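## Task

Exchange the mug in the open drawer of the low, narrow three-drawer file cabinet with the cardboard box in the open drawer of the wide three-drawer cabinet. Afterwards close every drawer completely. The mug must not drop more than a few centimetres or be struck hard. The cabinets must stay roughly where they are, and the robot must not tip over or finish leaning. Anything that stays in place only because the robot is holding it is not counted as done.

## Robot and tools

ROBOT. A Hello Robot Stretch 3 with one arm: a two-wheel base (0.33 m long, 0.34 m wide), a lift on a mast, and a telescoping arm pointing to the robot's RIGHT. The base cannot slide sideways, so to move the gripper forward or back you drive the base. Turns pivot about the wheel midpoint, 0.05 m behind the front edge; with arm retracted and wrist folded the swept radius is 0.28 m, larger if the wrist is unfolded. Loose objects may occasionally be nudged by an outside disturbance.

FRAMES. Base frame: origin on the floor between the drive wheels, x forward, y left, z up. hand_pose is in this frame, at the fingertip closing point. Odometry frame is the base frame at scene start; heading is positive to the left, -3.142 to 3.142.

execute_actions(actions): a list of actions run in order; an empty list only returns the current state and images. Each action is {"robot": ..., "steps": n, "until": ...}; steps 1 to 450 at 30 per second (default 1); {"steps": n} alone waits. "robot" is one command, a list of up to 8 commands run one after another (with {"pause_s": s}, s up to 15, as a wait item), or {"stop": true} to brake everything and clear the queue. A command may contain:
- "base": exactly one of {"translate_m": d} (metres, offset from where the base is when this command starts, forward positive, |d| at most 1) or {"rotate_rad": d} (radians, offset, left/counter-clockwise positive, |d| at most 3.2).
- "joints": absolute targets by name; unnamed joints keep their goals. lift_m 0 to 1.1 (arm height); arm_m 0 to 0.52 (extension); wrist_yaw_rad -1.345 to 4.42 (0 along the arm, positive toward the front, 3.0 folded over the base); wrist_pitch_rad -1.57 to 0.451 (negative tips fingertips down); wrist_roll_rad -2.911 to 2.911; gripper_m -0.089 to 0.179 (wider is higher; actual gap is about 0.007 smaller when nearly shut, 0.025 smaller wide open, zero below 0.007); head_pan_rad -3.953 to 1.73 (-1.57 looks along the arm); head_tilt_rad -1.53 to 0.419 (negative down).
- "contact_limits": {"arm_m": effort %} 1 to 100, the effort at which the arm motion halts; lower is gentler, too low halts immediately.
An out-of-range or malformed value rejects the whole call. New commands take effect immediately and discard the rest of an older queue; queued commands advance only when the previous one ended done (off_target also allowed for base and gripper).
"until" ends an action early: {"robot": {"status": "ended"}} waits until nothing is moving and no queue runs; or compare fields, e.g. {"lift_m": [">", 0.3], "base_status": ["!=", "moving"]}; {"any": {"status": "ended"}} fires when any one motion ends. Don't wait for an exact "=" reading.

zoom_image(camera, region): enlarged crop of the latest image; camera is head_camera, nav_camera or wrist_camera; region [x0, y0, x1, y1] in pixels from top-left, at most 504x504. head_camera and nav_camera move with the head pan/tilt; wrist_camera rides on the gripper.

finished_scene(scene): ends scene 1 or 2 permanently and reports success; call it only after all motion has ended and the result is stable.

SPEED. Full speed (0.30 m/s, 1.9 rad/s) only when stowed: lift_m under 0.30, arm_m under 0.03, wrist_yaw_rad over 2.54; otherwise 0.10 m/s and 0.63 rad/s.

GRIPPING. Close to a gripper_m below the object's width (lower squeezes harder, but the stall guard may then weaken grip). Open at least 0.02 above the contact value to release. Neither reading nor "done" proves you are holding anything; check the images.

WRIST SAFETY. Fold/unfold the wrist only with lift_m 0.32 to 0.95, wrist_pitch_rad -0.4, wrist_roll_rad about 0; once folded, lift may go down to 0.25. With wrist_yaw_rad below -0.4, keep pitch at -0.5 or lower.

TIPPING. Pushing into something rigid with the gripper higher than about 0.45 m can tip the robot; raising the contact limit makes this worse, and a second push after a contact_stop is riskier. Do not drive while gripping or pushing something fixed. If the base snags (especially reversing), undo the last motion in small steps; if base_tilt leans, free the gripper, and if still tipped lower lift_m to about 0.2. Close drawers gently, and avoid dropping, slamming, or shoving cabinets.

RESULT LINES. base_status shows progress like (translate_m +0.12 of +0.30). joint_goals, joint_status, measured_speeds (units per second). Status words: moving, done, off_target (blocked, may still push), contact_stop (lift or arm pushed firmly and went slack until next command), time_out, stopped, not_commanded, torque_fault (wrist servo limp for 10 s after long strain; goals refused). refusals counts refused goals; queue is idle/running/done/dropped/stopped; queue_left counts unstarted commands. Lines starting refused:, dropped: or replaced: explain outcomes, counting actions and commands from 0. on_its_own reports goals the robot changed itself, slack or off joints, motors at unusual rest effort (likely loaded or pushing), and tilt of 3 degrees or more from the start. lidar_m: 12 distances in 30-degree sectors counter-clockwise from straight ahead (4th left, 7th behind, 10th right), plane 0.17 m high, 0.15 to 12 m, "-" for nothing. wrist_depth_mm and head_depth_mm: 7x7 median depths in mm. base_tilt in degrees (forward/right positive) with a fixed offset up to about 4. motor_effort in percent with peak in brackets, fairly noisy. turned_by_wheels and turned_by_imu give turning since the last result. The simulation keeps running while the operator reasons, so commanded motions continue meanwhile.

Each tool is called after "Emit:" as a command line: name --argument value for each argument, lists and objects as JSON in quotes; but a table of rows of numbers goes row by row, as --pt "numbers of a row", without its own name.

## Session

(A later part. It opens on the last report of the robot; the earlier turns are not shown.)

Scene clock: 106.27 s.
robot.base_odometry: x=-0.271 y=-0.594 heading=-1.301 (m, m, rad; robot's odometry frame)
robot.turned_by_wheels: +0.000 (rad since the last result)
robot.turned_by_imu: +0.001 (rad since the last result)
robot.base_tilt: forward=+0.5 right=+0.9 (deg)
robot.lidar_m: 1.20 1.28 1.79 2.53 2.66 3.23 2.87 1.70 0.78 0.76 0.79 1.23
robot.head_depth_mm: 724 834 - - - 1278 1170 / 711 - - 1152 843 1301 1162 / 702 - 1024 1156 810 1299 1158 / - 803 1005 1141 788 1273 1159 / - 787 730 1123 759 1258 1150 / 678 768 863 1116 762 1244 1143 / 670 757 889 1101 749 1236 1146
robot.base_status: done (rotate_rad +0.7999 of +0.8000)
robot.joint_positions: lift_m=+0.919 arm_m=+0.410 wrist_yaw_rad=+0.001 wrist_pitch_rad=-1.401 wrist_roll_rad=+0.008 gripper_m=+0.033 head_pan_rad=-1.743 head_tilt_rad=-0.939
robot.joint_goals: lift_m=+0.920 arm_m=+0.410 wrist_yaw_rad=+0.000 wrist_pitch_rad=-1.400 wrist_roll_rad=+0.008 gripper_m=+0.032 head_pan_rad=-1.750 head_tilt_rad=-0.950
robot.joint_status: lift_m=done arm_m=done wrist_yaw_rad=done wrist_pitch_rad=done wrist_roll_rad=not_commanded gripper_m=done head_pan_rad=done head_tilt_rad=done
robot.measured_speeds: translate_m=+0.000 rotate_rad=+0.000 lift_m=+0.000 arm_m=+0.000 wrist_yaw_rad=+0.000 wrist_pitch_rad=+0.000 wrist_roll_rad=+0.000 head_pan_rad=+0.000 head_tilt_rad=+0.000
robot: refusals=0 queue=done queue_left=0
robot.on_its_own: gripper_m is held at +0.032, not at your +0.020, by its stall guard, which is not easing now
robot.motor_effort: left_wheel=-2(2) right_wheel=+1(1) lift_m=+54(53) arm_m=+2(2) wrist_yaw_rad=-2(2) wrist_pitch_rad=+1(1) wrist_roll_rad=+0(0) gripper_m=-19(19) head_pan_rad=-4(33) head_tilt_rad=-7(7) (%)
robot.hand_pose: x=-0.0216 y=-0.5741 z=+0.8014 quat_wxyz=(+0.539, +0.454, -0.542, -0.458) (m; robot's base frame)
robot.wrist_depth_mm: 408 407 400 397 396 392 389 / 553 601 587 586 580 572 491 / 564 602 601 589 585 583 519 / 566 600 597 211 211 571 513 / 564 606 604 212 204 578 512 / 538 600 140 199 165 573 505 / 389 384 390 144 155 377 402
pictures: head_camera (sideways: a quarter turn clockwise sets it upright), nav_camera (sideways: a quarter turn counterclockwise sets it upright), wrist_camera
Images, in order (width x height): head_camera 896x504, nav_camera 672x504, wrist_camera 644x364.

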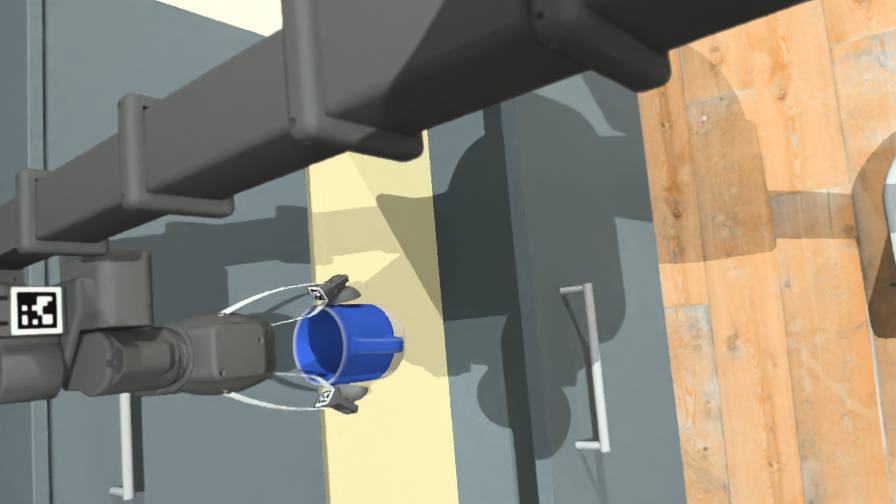

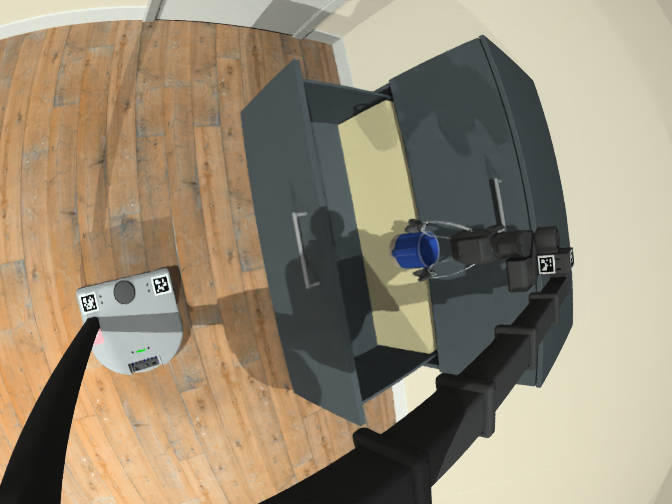

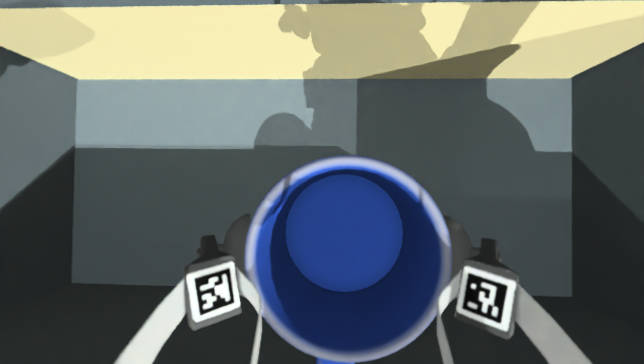

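Box is hidden beneath the mug. Shift along.

Emit:
execute_actions --actions '[{"robot":{"base":{"translate_m":0.27},"joints":{"lift_m":0.8}},"steps":300,"until":{"robot":{"status":"ended"}}}]'

Scene clock: 114.10 s.
robot.base_odometry: x=-0.199 y=-0.854 heading=-1.301 (m, m, rad; robot's odometry frame)
robot.turned_by_wheels: +0.000 (rad since the last result)
robot.turned_by_imu: +0.000 (rad since the last result)
robot.base_tilt: forward=+0.7 right=+1.0 (deg)
robot.lidar_m: 0.92 0.99 1.39 2.53 2.48 3.50 3.13 1.72 0.79 0.76 1.28 0.96
robot.head_depth_mm: 725 842 1061 1191 855 - - / 714 829 1047 1188 - - 1144 / 706 802 - - 852 1299 1161 / 697 - 1020 1144 797 1274 1155 / 690 - 1009 839 773 1261 1150 / 681 774 983 1099 780 1243 1148 / 675 764 897 1045 760 1232 1141
robot.base_status: done (translate_m +0.2700 of +0.2700)
robot.joint_positions: lift_m=+0.800 arm_m=+0.410 wrist_yaw_rad=+0.001 wrist_pitch_rad=-1.401 wrist_roll_rad=+0.008 gripper_m=+0.033 head_pan_rad=-1.743 head_tilt_rad=-0.939
robot.joint_goals: lift_m=+0.800 arm_m=+0.410 wrist_yaw_rad=+0.000 wrist_pitch_rad=-1.400 wrist_roll_rad=+0.008 gripper_m=+0.032 head_pan_rad=-1.750 head_tilt_rad=-0.950
robot.joint_status: lift_m=done arm_m=done wrist_yaw_rad=done wrist_pitch_rad=done wrist_roll_rad=not_commanded gripper_m=done head_pan_rad=done head_tilt_rad=done
robot.measured_speeds: translate_m=+0.000 rotate_rad=+0.000 lift_m=+0.000 arm_m=+0.000 wrist_yaw_rad=+0.000 wrist_pitch_rad=+0.000 wrist_roll_rad=+0.000 head_pan_rad=+0.000 head_tilt_rad=+0.000
robot: refusals=0 queue=done queue_left=0
robot.on_its_own: gripper_m is held at +0.032, not at your +0.020, by its stall guard, which is not easing now
robot.motor_effort: left_wheel=-2(2) right_wheel=+1(5) lift_m=+23(54) arm_m=+2(3) wrist_yaw_rad=-1(1) wrist_pitch_rad=+1(1) wrist_roll_rad=+0(0) gripper_m=-19(19) head_pan_rad=-4(4) head_tilt_rad=-7(7) (%)
robot.hand_pose: x=-0.0216 y=-0.5741 z=+0.6825 quat_wxyz=(+0.539, +0.454, -0.542, -0.458) (m; robot's base frame)
robot.wrist_depth_mm: 240 324 415 410 408 400 402 / 241 328 479 468 469 456 453 / 237 328 469 467 460 458 453 / 237 331 480 210 211 457 447 / 237 333 451 212 204 453 401 / 238 331 141 201 166 450 444 / 237 312 378 144 154 365 395
pictures: head_camera (sideways: a quarter turn clockwise sets it upright), nav_camera (sideways: a quarter turn counterclockwise sets it upright), wrist_camera
Images, in order (width x height): head_camera 896x504, nav_camera 672x504, wrist_camera 644x364.

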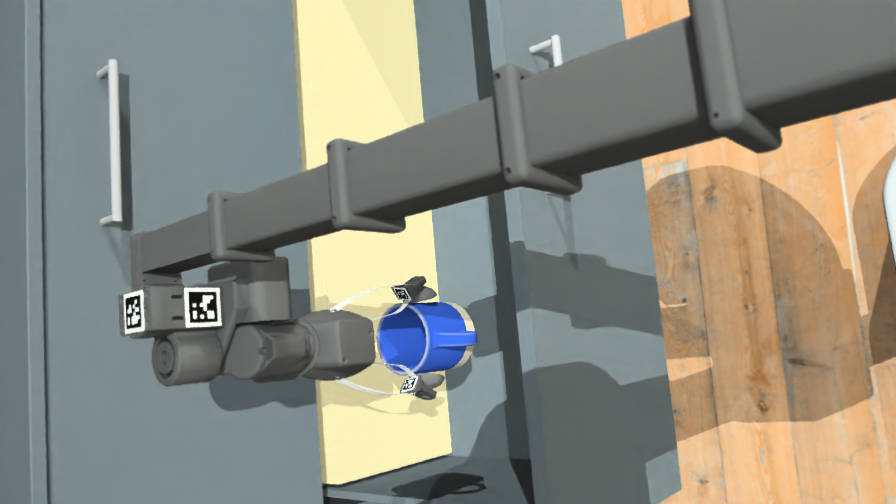

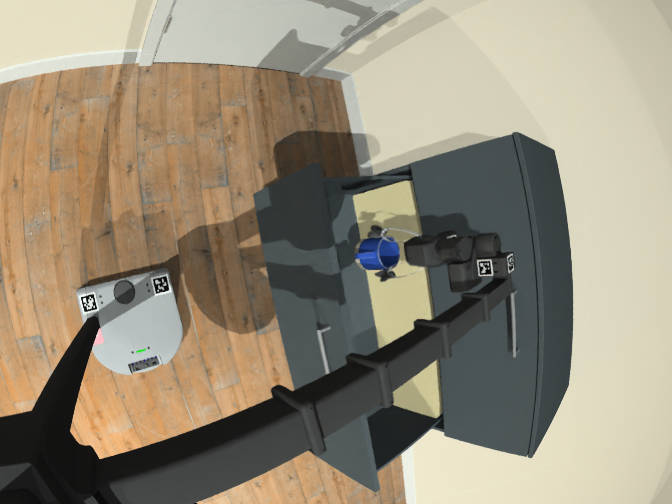

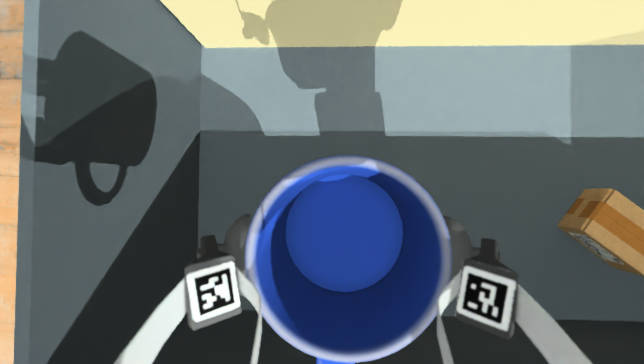

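Emit:
execute_actions --actions '[{"robot":{"base":{"translate_m":-0.08},"joints":{"lift_m":0.58}},"steps":300,"until":{"robot":{"status":"ended"}}}]'

Scene clock: 120.33 s.
robot.base_odometry: x=-0.220 y=-0.777 heading=-1.301 (m, m, rad; robot's odometry frame)
robot.turned_by_wheels: +0.000 (rad since the last result)
robot.turned_by_imu: +0.002 (rad since the last result)
robot.base_tilt: forward=+0.8 right=+0.8 (deg)
robot.lidar_m: 1.01 1.08 1.51 2.53 2.48 3.72 3.06 1.71 0.79 0.76 0.80 1.04
robot.head_depth_mm: 725 843 1056 1187 877 1306 1167 / 715 824 1045 1167 848 1314 1180 / 703 815 1019 1158 794 - - / 696 799 965 - 803 1275 1152 / 691 786 907 - 776 1264 1151 / 682 773 984 1119 776 1238 1149 / 674 763 893 1105 755 1236 1141
robot.base_status: done (translate_m -0.0800 of -0.0800)
robot.joint_positions: lift_m=+0.580 arm_m=+0.410 wrist_yaw_rad=+0.001 wrist_pitch_rad=-1.401 wrist_roll_rad=+0.008 gripper_m=+0.033 head_pan_rad=-1.743 head_tilt_rad=-0.939
robot.joint_goals: lift_m=+0.580 arm_m=+0.410 wrist_yaw_rad=+0.000 wrist_pitch_rad=-1.400 wrist_roll_rad=+0.008 gripper_m=+0.032 head_pan_rad=-1.750 head_tilt_rad=-0.950
robot.joint_status: lift_m=done arm_m=done wrist_yaw_rad=done wrist_pitch_rad=done wrist_roll_rad=not_commanded gripper_m=done head_pan_rad=done head_tilt_rad=done
robot.measured_speeds: translate_m=+0.000 rotate_rad=+0.000 lift_m=+0.000 arm_m=+0.000 wrist_yaw_rad=+0.000 wrist_pitch_rad=+0.000 wrist_roll_rad=+0.000 head_pan_rad=+0.000 head_tilt_rad=+0.000
robot: refusals=0 queue=done queue_left=0
robot.on_its_own: gripper_m is held at +0.032, not at your +0.020, by its stall guard, which is not easing now
robot.motor_effort: left_wheel=-1(4) right_wheel=+1(3) lift_m=+23(22) arm_m=+2(2) wrist_yaw_rad=-1(1) wrist_pitch_rad=+1(1) wrist_roll_rad=+0(0) gripper_m=-19(19) head_pan_rad=-3(4) head_tilt_rad=-7(7) (%)
robot.hand_pose: x=-0.0216 y=-0.5741 z=+0.4625 quat_wxyz=(+0.539, +0.454, -0.542, -0.458) (m; robot's base frame)
robot.wrist_depth_mm: 253 250 248 243 242 239 236 / 253 251 247 244 240 237 235 / 252 250 245 243 240 238 234 / 251 249 247 212 212 237 234 / 252 248 245 211 204 236 232 / 252 247 141 200 166 233 229 / 249 248 244 144 154 233 231
pictures: head_camera (sideways: a quarter turn clockwise sets it upright), nav_camera (sideways: a quarter turn counterclockwise sets it upright), wrist_camera
Images, in order (width x height): head_camera 896x504, nav_camera 672x504, wrist_camera 644x364.

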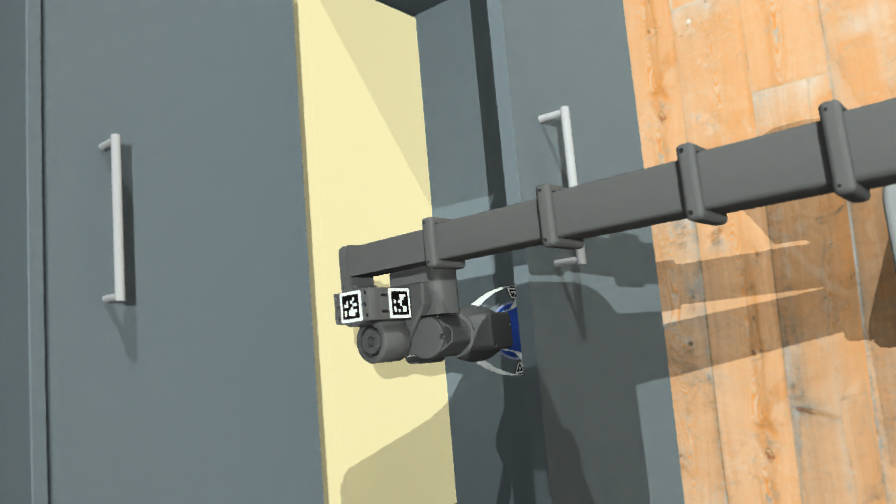

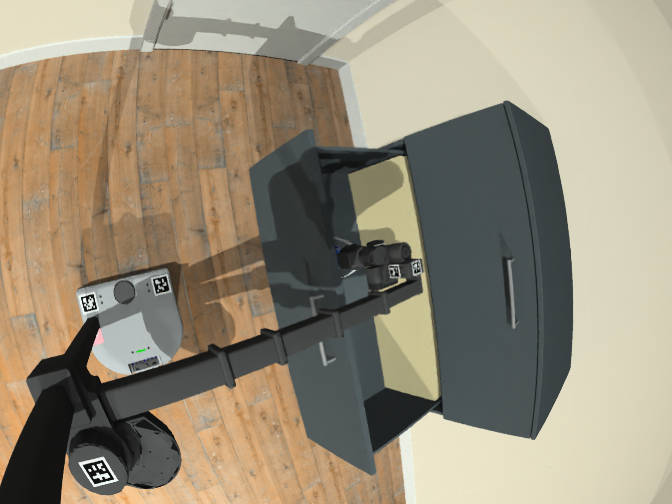

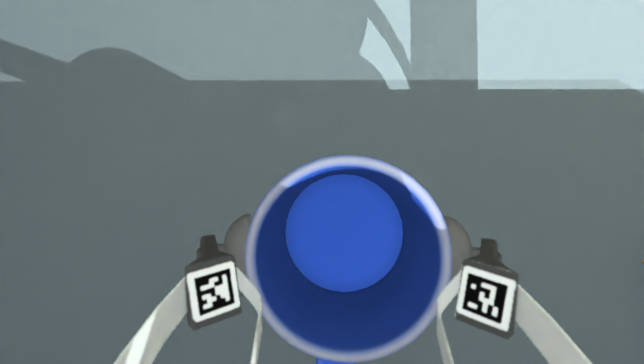

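Emit:
execute_actions --actions '[{"robot":[{"joints":{"lift_m":0.562}},{"joints":{"gripper_m":0.14}},{"joints":{"lift_m":0.67}},{"base":{"translate_m":-0.25},"joints":{"arm_m":0.385}}],"steps":450,"until":{"robot":{"status":"ended"}}}]'

Scene clock: 131.73 s.
robot.base_odometry: x=-0.287 y=-0.536 heading=-1.301 (m, m, rad; robot's odometry frame)
robot.turned_by_wheels: +0.000 (rad since the last result)
robot.turned_by_imu: +0.003 (rad since the last result)
robot.base_tilt: forward=+0.7 right=+0.9 (deg)
robot.lidar_m: 1.26 1.34 1.87 2.53 2.65 3.17 2.81 1.70 0.78 0.76 0.79 1.30
robot.head_depth_mm: 743 1382 1670 1719 1403 1311 1174 / 716 818 1004 979 835 1325 - / 704 808 1013 1156 - - 1160 / 696 794 892 1160 794 1270 1156 / 688 782 862 1119 789 1265 1153 / 679 768 901 1115 755 1245 1147 / 670 758 890 1094 726 1231 1144
robot.base_status: done (translate_m -0.2500 of -0.2500)
robot.joint_positions: lift_m=+0.669 arm_m=+0.385 wrist_yaw_rad=+0.001 wrist_pitch_rad=-1.401 wrist_roll_rad=+0.008 gripper_m=+0.140 head_pan_rad=-1.743 head_tilt_rad=-0.939
robot.joint_goals: lift_m=+0.670 arm_m=+0.385 wrist_yaw_rad=+0.000 wrist_pitch_rad=-1.400 wrist_roll_rad=+0.008 gripper_m=+0.140 head_pan_rad=-1.750 head_tilt_rad=-0.950
robot.joint_status: lift_m=done arm_m=done wrist_yaw_rad=done wrist_pitch_rad=done wrist_roll_rad=not_commanded gripper_m=done head_pan_rad=done head_tilt_rad=done
robot.measured_speeds: translate_m=+0.000 rotate_rad=+0.000 lift_m=+0.000 arm_m=+0.000 wrist_yaw_rad=+0.000 wrist_pitch_rad=+0.000 wrist_roll_rad=+0.000 head_pan_rad=+0.000 head_tilt_rad=+0.000
robot: refusals=0 queue=done queue_left=0
robot.motor_effort: left_wheel=-1(4) right_wheel=+1(4) lift_m=+52(53) arm_m=-3(4) wrist_yaw_rad=-2(2) wrist_pitch_rad=+1(1) wrist_roll_rad=+0(0) gripper_m=+0(82) head_pan_rad=-3(3) head_tilt_rad=-7(7) (%)
robot.hand_pose: x=-0.0216 y=-0.5498 z=+0.5515 quat_wxyz=(+0.539, +0.454, -0.542, -0.458) (m; robot's base frame)
robot.wrist_depth_mm: 352 345 343 336 332 330 323 / 350 343 344 333 332 328 322 / 350 342 337 334 329 328 324 / 288 340 336 333 329 324 322 / 309 340 335 281 327 325 318 / 342 344 336 333 327 326 319 / 340 311 332 328 325 320 318
pictures: head_camera (sideways: a quarter turn clockwise sets it upright), nav_camera (sideways: a quarter turn counterclockwise sets it upright), wrist_camera
Images, in order (width x height): head_camera 896x504, nav_camera 672x504, wrist_camera 644x364.

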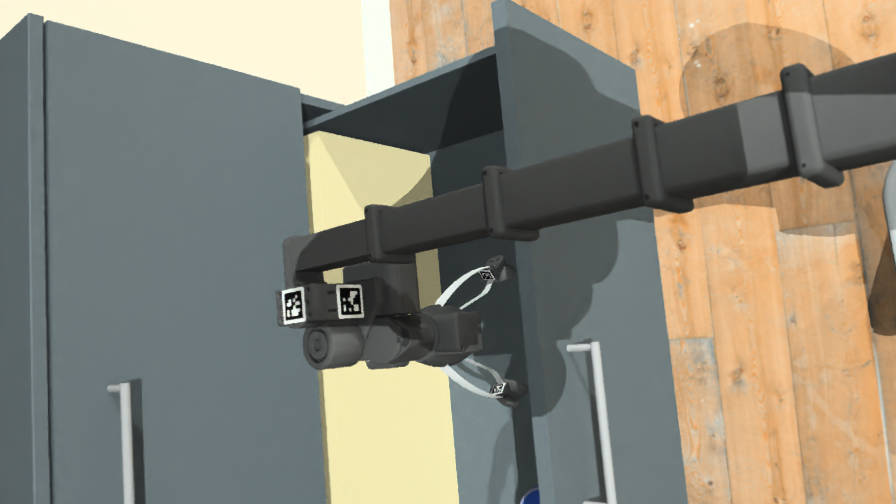

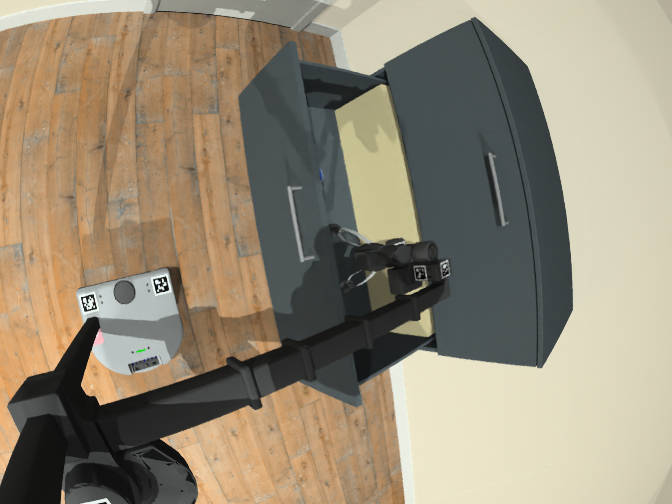

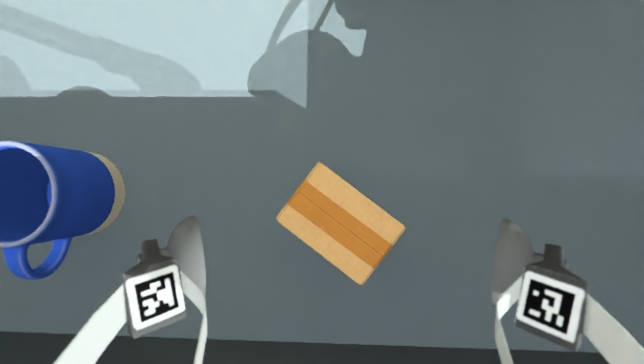

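Emit:
execute_actions --actions '[{"robot":[{"joints":{"wrist_yaw_rad":0.92,"lift_m":0.62,"gripper_m":0.12}}],"steps":450,"until":{"robot":{"status":"ended"}}}]'

Scene clock: 137.63 s.
robot.base_odometry: x=-0.287 y=-0.536 heading=-1.301 (m, m, rad; robot's odometry frame)
robot.turned_by_wheels: +0.000 (rad since the last result)
robot.turned_by_imu: +0.001 (rad since the last result)
robot.base_tilt: forward=+0.5 right=+0.8 (deg)
robot.lidar_m: 1.25 1.34 1.88 2.53 2.65 3.16 2.81 1.69 0.78 0.76 0.79 1.30
robot.head_depth_mm: 742 1387 1659 1716 1406 1315 1172 / 714 819 1008 982 835 1306 1200 / 706 806 1012 1161 801 - 1155 / 695 796 913 1130 799 1271 1155 / 687 781 892 - 778 1262 1153 / 680 770 970 1105 762 1241 1151 / 671 758 887 1098 728 1236 1138
robot.base_status: done (translate_m -0.2500 of -0.2500)
robot.joint_positions: lift_m=+0.621 arm_m=+0.385 wrist_yaw_rad=+0.917 wrist_pitch_rad=-1.401 wrist_roll_rad=+0.008 gripper_m=+0.120 head_pan_rad=-1.743 head_tilt_rad=-0.939
robot.joint_goals: lift_m=+0.620 arm_m=+0.385 wrist_yaw_rad=+0.920 wrist_pitch_rad=-1.400 wrist_roll_rad=+0.008 gripper_m=+0.120 head_pan_rad=-1.750 head_tilt_rad=-0.950
robot.joint_status: lift_m=done arm_m=done wrist_yaw_rad=done wrist_pitch_rad=done wrist_roll_rad=not_commanded gripper_m=done head_pan_rad=done head_tilt_rad=done
robot.measured_speeds: translate_m=+0.000 rotate_rad=+0.000 lift_m=+0.000 arm_m=+0.000 wrist_yaw_rad=+0.000 wrist_pitch_rad=+0.000 wrist_roll_rad=+0.000 head_pan_rad=+0.000 head_tilt_rad=+0.000
robot: refusals=0 queue=done queue_left=0
robot.motor_effort: left_wheel=-2(1) right_wheel=+1(1) lift_m=+20(50) arm_m=-3(3) wrist_yaw_rad=+4(4) wrist_pitch_rad=+0(0) wrist_roll_rad=+0(0) gripper_m=+0(75) head_pan_rad=-4(3) head_tilt_rad=-7(7) (%)
robot.hand_pose: x=-0.0060 y=-0.5423 z=+0.5026 quat_wxyz=(+0.685, +0.647, -0.286, -0.173) (m; robot's base frame)
robot.wrist_depth_mm: 297 293 289 285 281 278 264 / 274 295 290 287 283 279 274 / 226 294 290 285 283 278 275 / 197 274 284 286 277 274 273 / 172 223 286 282 230 273 271 / 154 182 284 280 229 - 271 / 138 173 245 278 280 275 269
pictures: head_camera (sideways: a quarter turn clockwise sets it upright), nav_camera (sideways: a quarter turn counterclockwise sets it upright), wrist_camera
Images, in order (width x height): head_camera 896x504, nav_camera 672x504, wrist_camera 644x364.

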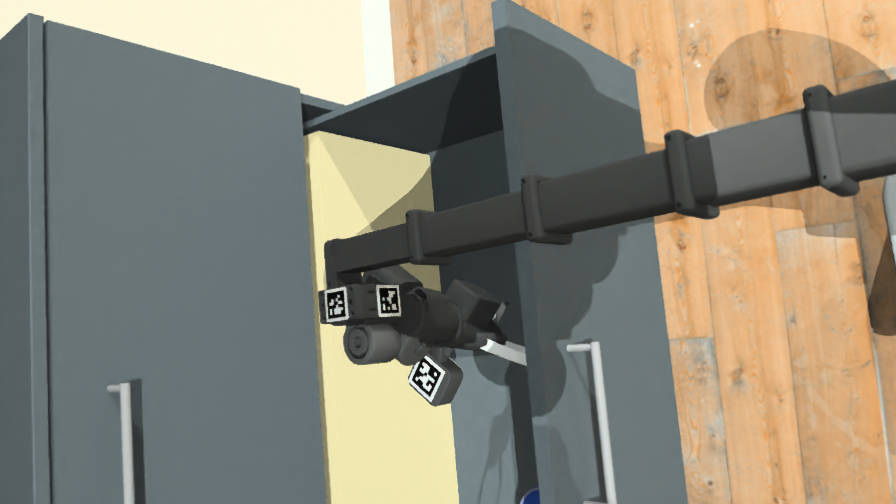

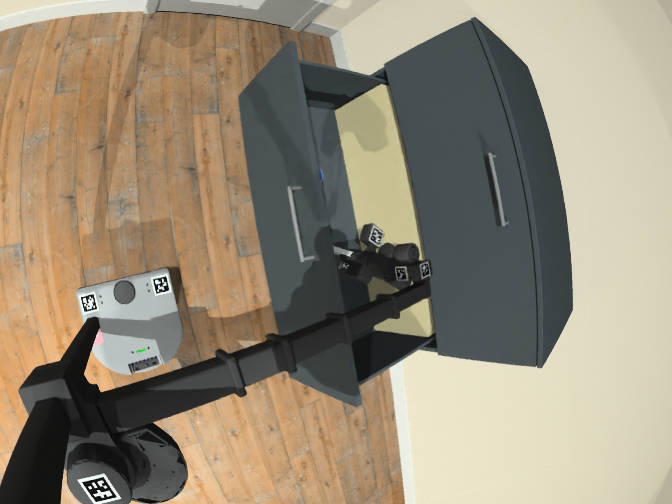

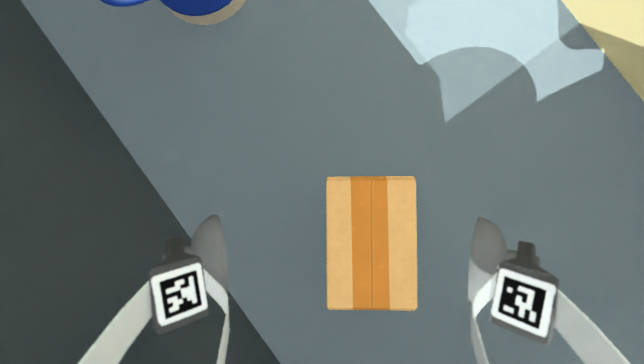

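Emit:
execute_actions --actions '[{"robot":[{"base":{"translate_m":-0.015},"joints":{"arm_m":0.392}},{"joints":{"lift_m":0.545}},{"joints":{"gripper_m":0.015}},{"joints":{"lift_m":0.87,"wrist_yaw_rad":1.57,"head_pan_rad":-1.57}},{"joints":{"arm_m":0.05}}],"steps":450,"until":{"robot":{"status":"ended"}}}]'

Scene clock: 156.30 s.
robot.base_odometry: x=-0.291 y=-0.522 heading=-1.301 (m, m, rad; robot's odometry frame)
robot.turned_by_wheels: +0.000 (rad since the last result)
robot.turned_by_imu: +0.003 (rad since the last result)
robot.base_tilt: forward=+0.7 right=+0.8 (deg)
robot.lidar_m: 1.27 1.35 1.90 2.53 2.61 3.17 2.79 1.70 0.78 0.76 0.79 1.31
robot.head_depth_mm: 689 774 916 1037 - 1242 1160 / 687 780 919 - - 1261 1167 / 689 782 922 1081 - 1256 1160 / 691 779 997 1115 - - 1124 / 686 782 1001 1121 735 509 1114 / 685 783 993 1122 756 1257 1149 / 680 786 990 1126 773 1254 1143
robot.base_status: done (translate_m -0.0150 of -0.0150)
robot.joint_positions: lift_m=+0.869 arm_m=+0.050 wrist_yaw_rad=+1.569 wrist_pitch_rad=-1.401 wrist_roll_rad=+0.008 gripper_m=+0.016 head_pan_rad=-1.577 head_tilt_rad=-0.939
robot.joint_goals: lift_m=+0.870 arm_m=+0.050 wrist_yaw_rad=+1.570 wrist_pitch_rad=-1.400 wrist_roll_rad=+0.008 gripper_m=+0.015 head_pan_rad=-1.570 head_tilt_rad=-0.950
robot.joint_status: lift_m=done arm_m=done wrist_yaw_rad=done wrist_pitch_rad=done wrist_roll_rad=not_commanded gripper_m=done head_pan_rad=done head_tilt_rad=done
robot.measured_speeds: translate_m=+0.000 rotate_rad=+0.000 lift_m=+0.000 arm_m=+0.000 wrist_yaw_rad=+0.000 wrist_pitch_rad=+0.000 wrist_roll_rad=+0.000 head_pan_rad=+0.000 head_tilt_rad=+0.000
robot: refusals=0 queue=done queue_left=0
robot.motor_effort: left_wheel=-2(4) right_wheel=+2(2) lift_m=+53(55) arm_m=-3(4) wrist_yaw_rad=+2(4) wrist_pitch_rad=+0(1) wrist_roll_rad=+0(0) gripper_m=-17(92) head_pan_rad=+3(20) head_tilt_rad=-6(7) (%)
robot.hand_pose: x=-0.0019 y=-0.1956 z=+0.7515 quat_wxyz=(+0.705, +0.704, -0.063, +0.056) (m; robot's base frame)
robot.wrist_depth_mm: 980 987 976 977 939 473 291 / 967 962 911 937 937 477 291 / - 968 976 934 948 481 289 / 974 982 949 154 154 472 290 / - 962 - 155 153 474 305 / - 963 - 154 152 433 302 / 985 942 939 154 916 517 302
pictures: head_camera (sideways: a quarter turn clockwise sets it upright), nav_camera (sideways: a quarter turn counterclockwise sets it upright), wrist_camera
Images, in order (width x height): head_camera 896x504, nav_camera 672x504, wrist_camera 644x364.

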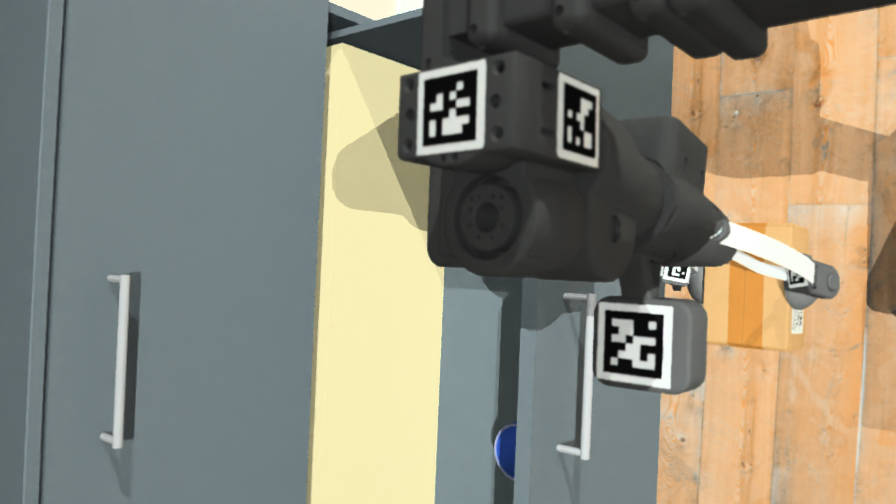

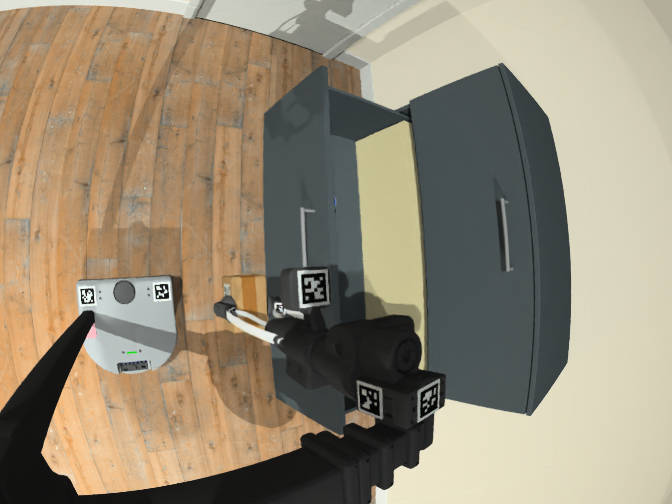

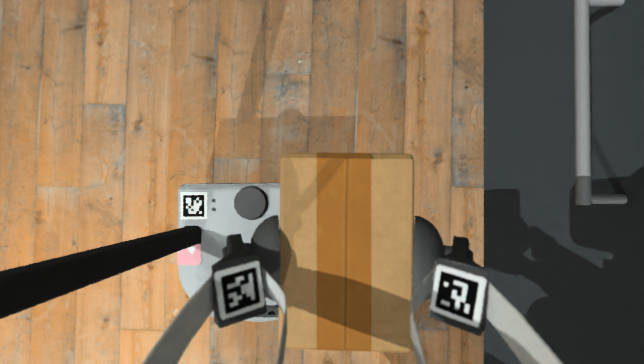

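Emit:
execute_actions --actions '[{"robot":[{"base":{"translate_m":0.14},"joints":{"lift_m":0.52,"head_pan_rad":-1.8}},{"joints":{"arm_m":0.13},"contact_limits":{"arm_m":12}},{"joints":{"arm_m":0.25},"contact_limits":{"arm_m":12}}],"steps":450,"until":{"robot":{"status":"ended"}}}]'

Scene clock: 168.97 s.
robot.base_odometry: x=-0.254 y=-0.657 heading=-1.301 (m, m, rad; robot's odometry frame)
robot.turned_by_wheels: +0.000 (rad since the last result)
robot.turned_by_imu: +0.002 (rad since the last result)
robot.base_tilt: forward=+0.6 right=+0.9 (deg)
robot.lidar_m: 1.13 1.21 1.69 2.53 2.66 3.31 2.94 1.71 0.79 0.76 0.79 1.17
robot.head_depth_mm: 737 869 1611 935 946 1307 1163 / 721 845 1072 1159 901 1304 1163 / 710 823 1041 1178 852 1315 - / 696 806 1024 1147 788 1280 1150 / 684 790 997 1140 - 1222 1153 / 675 771 991 1117 757 1233 1149 / 667 754 887 1104 759 1236 1142
robot.base_status: done (translate_m +0.1400 of +0.1400)
robot.joint_positions: lift_m=+0.520 arm_m=+0.210 wrist_yaw_rad=+1.564 wrist_pitch_rad=-1.401 wrist_roll_rad=+0.008 gripper_m=+0.016 head_pan_rad=-1.793 head_tilt_rad=-0.941
robot.joint_goals: lift_m=+0.520 arm_m=+0.209 wrist_yaw_rad=+1.570 wrist_pitch_rad=-1.400 wrist_roll_rad=+0.008 gripper_m=+0.015 head_pan_rad=-1.800 head_tilt_rad=-0.950
robot.joint_status: lift_m=done arm_m=contact_stop wrist_yaw_rad=done wrist_pitch_rad=done wrist_roll_rad=not_commanded gripper_m=done head_pan_rad=done head_tilt_rad=done
robot.measured_speeds: translate_m=+0.000 rotate_rad=+0.000 lift_m=+0.000 arm_m=+0.019 wrist_yaw_rad=+0.100 wrist_pitch_rad=+0.000 wrist_roll_rad=+0.000 head_pan_rad=+0.000 head_tilt_rad=-0.024
robot: refusals=0 queue=dropped queue_left=0
robot.on_its_own: arm_m is slack since a contact_stop, until your next command for it (your +0.250 is given up)
robot.motor_effort: left_wheel=-2(4) right_wheel=+2(4) lift_m=+24(52) arm_m=-2(13) wrist_yaw_rad=+5(14) wrist_pitch_rad=+1(1) wrist_roll_rad=+0(0) gripper_m=-17(17) head_pan_rad=-3(24) head_tilt_rad=-5(7) (%)
robot.contact_limits: arm_m 12 (drawing in: default 19, maximum 30; extending or still: default 24, maximum 40)
robot.hand_pose: x=-0.0019 y=-0.3549 z=+0.4025 quat_wxyz=(+0.705, +0.704, -0.065, +0.054) (m; robot's base frame)
robot.wrist_depth_mm: 601 597 596 586 575 164 105 / 616 594 588 585 566 164 105 / 603 595 594 573 567 164 105 / 600 594 583 155 154 163 105 / - - 580 153 153 163 105 / - - - 153 152 151 105 / - - 576 153 570 177 105
pictures: head_camera (sideways: a quarter turn clockwise sets it upright), nav_camera (sideways: a quarter turn counterclockwise sets it upright), wrist_camera
Images, in order (width x height): head_camera 896x504, nav_camera 672x504, wrist_camera 644x364.

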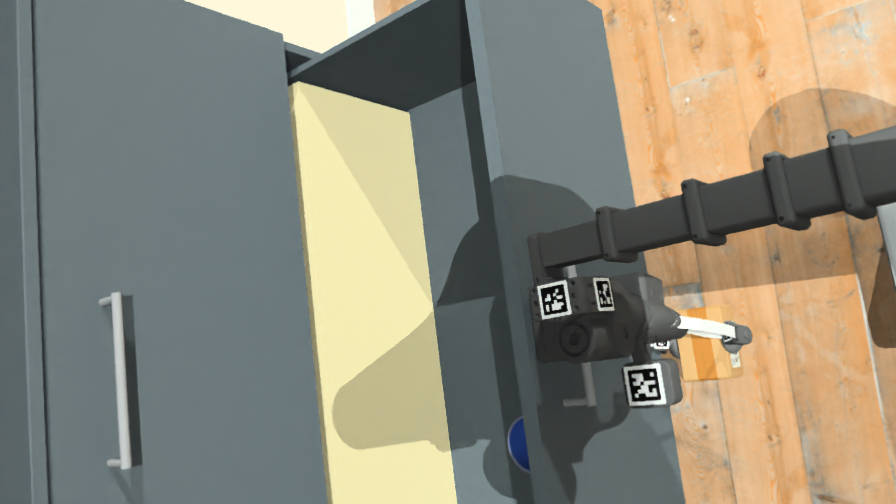

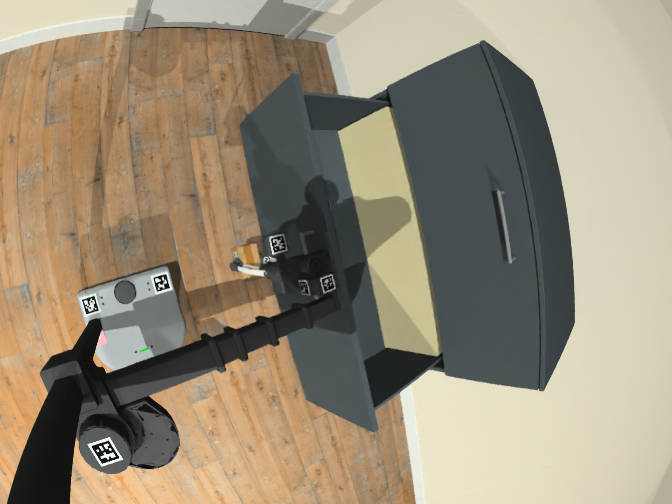

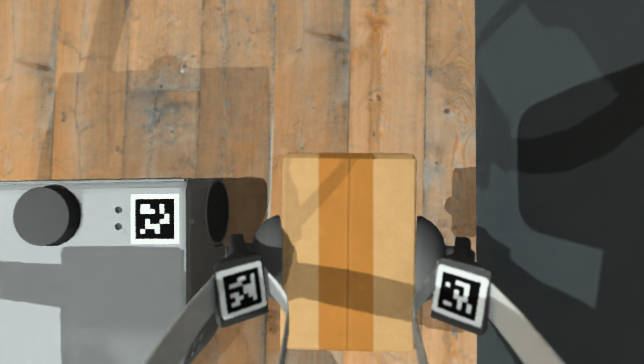

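Emit:
execute_actions --actions '[{"robot":[{"joints":{"arm_m":0.52},"contact_limits":{"arm_m":14}}],"steps":450,"until":{"robot":{"status":"ended"}}}]'

Scene clock: 176.17 s.
robot.base_odometry: x=-0.254 y=-0.657 heading=-1.301 (m, m, rad; robot's odometry frame)
robot.turned_by_wheels: +0.000 (rad since the last result)
robot.turned_by_imu: +0.002 (rad since the last result)
robot.base_tilt: forward=+0.8 right=+0.9 (deg)
robot.lidar_m: 1.13 1.21 1.70 2.53 2.66 3.32 2.94 1.70 0.78 0.76 0.79 1.17
robot.head_depth_mm: 740 867 1641 1718 1480 1308 1172 / 726 844 988 1263 1469 1300 1162 / 711 828 958 1185 1446 1302 - / 697 808 942 1127 1423 1267 1155 / 686 790 896 1141 1397 1285 1148 / 676 773 897 1081 1369 1277 1147 / 668 755 879 1043 1363 1274 1144
robot.base_status: done (translate_m +0.1400 of +0.1400)
robot.joint_positions: lift_m=+0.520 arm_m=+0.519 wrist_yaw_rad=+1.566 wrist_pitch_rad=-1.402 wrist_roll_rad=+0.008 gripper_m=+0.016 head_pan_rad=-1.794 head_tilt_rad=-0.942
robot.joint_goals: lift_m=+0.520 arm_m=+0.520 wrist_yaw_rad=+1.570 wrist_pitch_rad=-1.400 wrist_roll_rad=+0.008 gripper_m=+0.015 head_pan_rad=-1.800 head_tilt_rad=-0.950
robot.joint_status: lift_m=done arm_m=done wrist_yaw_rad=done wrist_pitch_rad=done wrist_roll_rad=not_commanded gripper_m=done head_pan_rad=done head_tilt_rad=done
robot.measured_speeds: translate_m=+0.000 rotate_rad=+0.000 lift_m=+0.000 arm_m=+0.000 wrist_yaw_rad=+0.000 wrist_pitch_rad=+0.000 wrist_roll_rad=+0.000 head_pan_rad=+0.000 head_tilt_rad=+0.000
robot: refusals=0 queue=done queue_left=0
robot.motor_effort: left_wheel=-1(7) right_wheel=+1(6) lift_m=+25(25) arm_m=+3(13) wrist_yaw_rad=+6(19) wrist_pitch_rad=+1(1) wrist_roll_rad=+0(0) gripper_m=-17(18) head_pan_rad=-3(3) head_tilt_rad=-5(6) (%)
robot.contact_limits: arm_m 14 (drawing in: default 19, maximum 30; extending or still: default 24, maximum 40)
robot.hand_pose: x=-0.0020 y=-0.6644 z=+0.4024 quat_wxyz=(+0.705, +0.704, -0.064, +0.055) (m; robot's base frame)
robot.wrist_depth_mm: 613 595 596 583 463 163 104 / 620 604 582 577 469 162 104 / 594 603 581 579 462 162 104 / 599 592 579 155 153 163 104 / 605 595 582 154 153 162 104 / 599 591 - 154 153 149 104 / 593 588 573 154 252 174 104
pictures: head_camera (sideways: a quarter turn clockwise sets it upright), nav_camera (sideways: a quarter turn counterclockwise sets it upright), wrist_camera
Images, in order (width x height): head_camera 896x504, nav_camera 672x504, wrist_camera 644x364.

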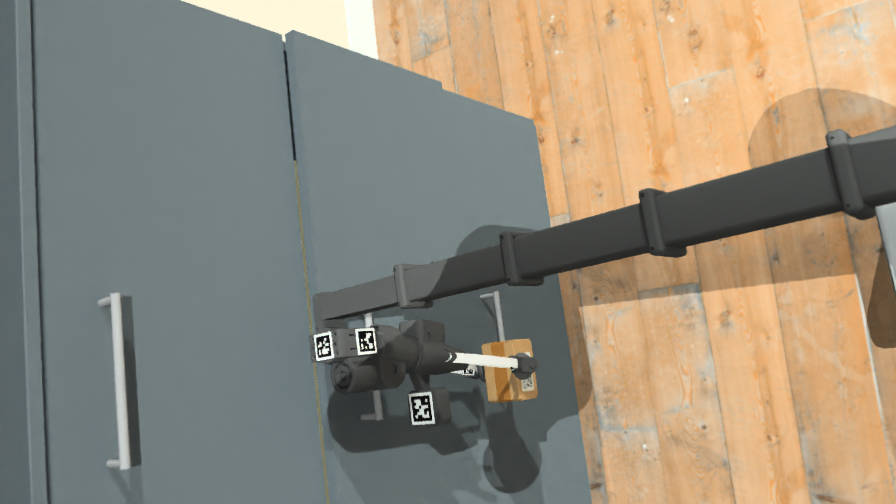

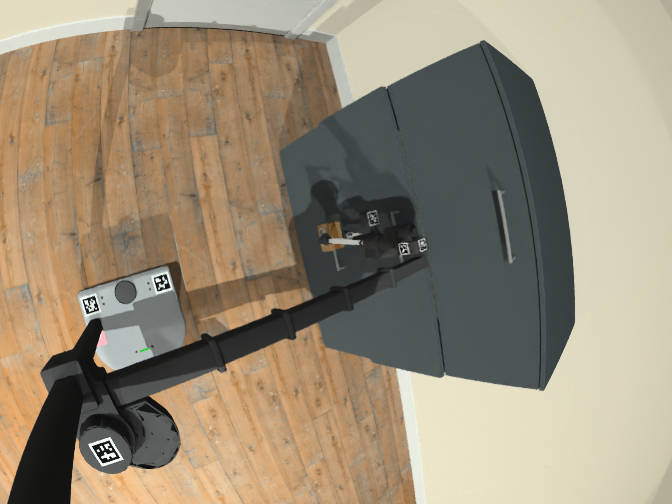

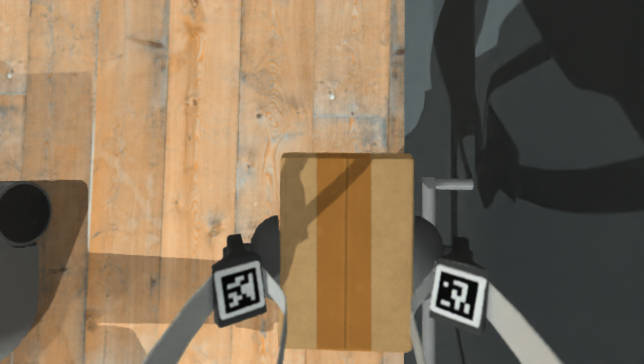

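Emit:
execute_actions --actions '[{"robot":[{"joints":{"arm_m":0.40}},{"joints":{"wrist_yaw_rad":1.2,"wrist_pitch_rad":-0.4,"lift_m":0.47,"head_pan_rad":-1.3}},{"joints":{"arm_m":0.44},"contact_limits":{"arm_m":12}},{"joints":{"arm_m":0.47},"contact_limits":{"arm_m":12}}],"steps":450,"until":{"robot":{"status":"ended"}}}]'

Scene clock: 190.07 s.
robot.base_odometry: x=-0.254 y=-0.657 heading=-1.300 (m, m, rad; robot's odometry frame)
robot.turned_by_wheels: +0.000 (rad since the last result)
robot.turned_by_imu: +0.002 (rad since the last result)
robot.base_tilt: forward=+0.7 right=+1.0 (deg)
robot.lidar_m: 1.13 1.21 1.69 2.53 2.66 3.32 2.94 1.70 0.78 0.76 0.79 1.16
robot.head_depth_mm: 673 740 860 973 1257 1302 1169 / 679 764 890 1040 1325 1302 1184 / 694 787 920 1056 1393 1299 1157 / 705 815 949 1099 1414 1292 1153 / 728 843 986 1231 1424 1288 1151 / 749 884 1101 1620 1453 1286 1147 / 1305 1534 1823 1661 1444 1273 1140
robot.base_status: done (translate_m +0.1400 of +0.1400)
robot.joint_positions: lift_m=+0.471 arm_m=+0.470 wrist_yaw_rad=+1.209 wrist_pitch_rad=-0.430 wrist_roll_rad=+0.008 gripper_m=+0.016 head_pan_rad=-1.307 head_tilt_rad=-0.942
robot.joint_goals: lift_m=+0.470 arm_m=+0.470 wrist_yaw_rad=+1.200 wrist_pitch_rad=-0.400 wrist_roll_rad=+0.008 gripper_m=+0.015 head_pan_rad=-1.300 head_tilt_rad=-0.950
robot.joint_status: lift_m=done arm_m=done wrist_yaw_rad=done wrist_pitch_rad=done wrist_roll_rad=not_commanded gripper_m=done head_pan_rad=done head_tilt_rad=done
robot.measured_speeds: translate_m=+0.000 rotate_rad=+0.000 lift_m=+0.000 arm_m=+0.000 wrist_yaw_rad=+0.000 wrist_pitch_rad=+0.000 wrist_roll_rad=+0.000 head_pan_rad=+0.000 head_tilt_rad=+0.000
robot: refusals=0 queue=done queue_left=0
robot.motor_effort: left_wheel=+1(0) right_wheel=-2(3) lift_m=+21(24) arm_m=+3(5) wrist_yaw_rad=-11(23) wrist_pitch_rad=+10(9) wrist_roll_rad=+0(0) gripper_m=-18(20) head_pan_rad=+3(33) head_tilt_rad=-5(5) (%)
robot.contact_limits: arm_m 12 (drawing in: default 19, maximum 30; extending or still: default 24, maximum 40)
robot.hand_pose: x=+0.1870 y=-0.6936 z=+0.4805 quat_wxyz=(+0.653, +0.518, -0.485, +0.266) (m; robot's base frame)
robot.wrist_depth_mm: 828 865 913 305 173 120 92 / 886 946 - 337 181 124 94 / 978 - - 371 191 128 97 / - - - 154 166 133 99 / 950 937 956 154 153 138 102 / 777 764 - 153 153 136 105 / 672 670 655 153 195 161 109
pictures: head_camera (sideways: a quarter turn clockwise sets it upright), nav_camera (sideways: a quarter turn counterclockwise sets it upright), wrist_camera
Images, in order (width x height): head_camera 896x504, nav_camera 672x504, wrist_camera 644x364.

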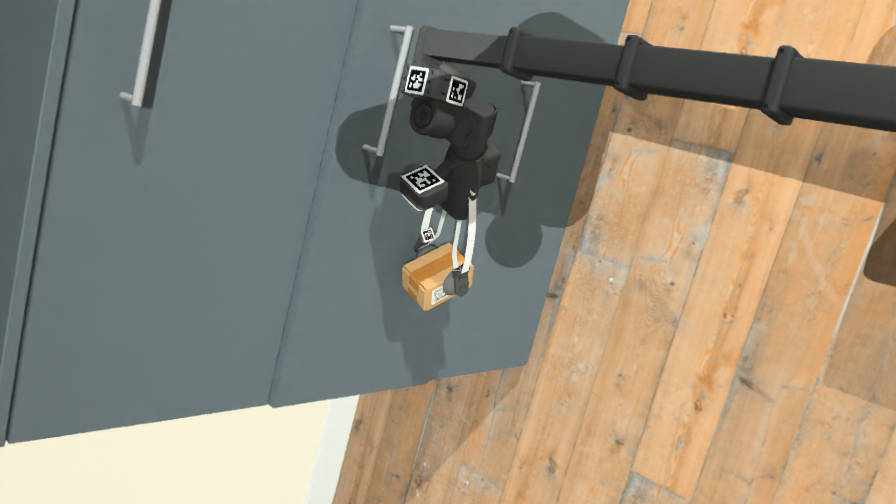

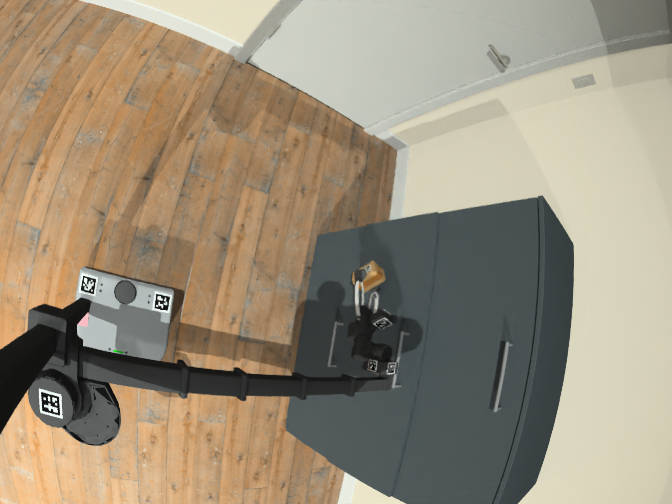

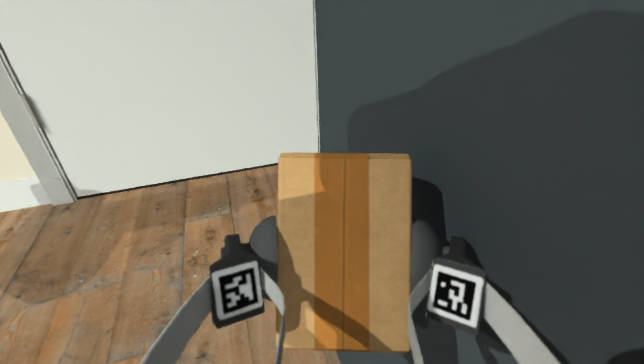

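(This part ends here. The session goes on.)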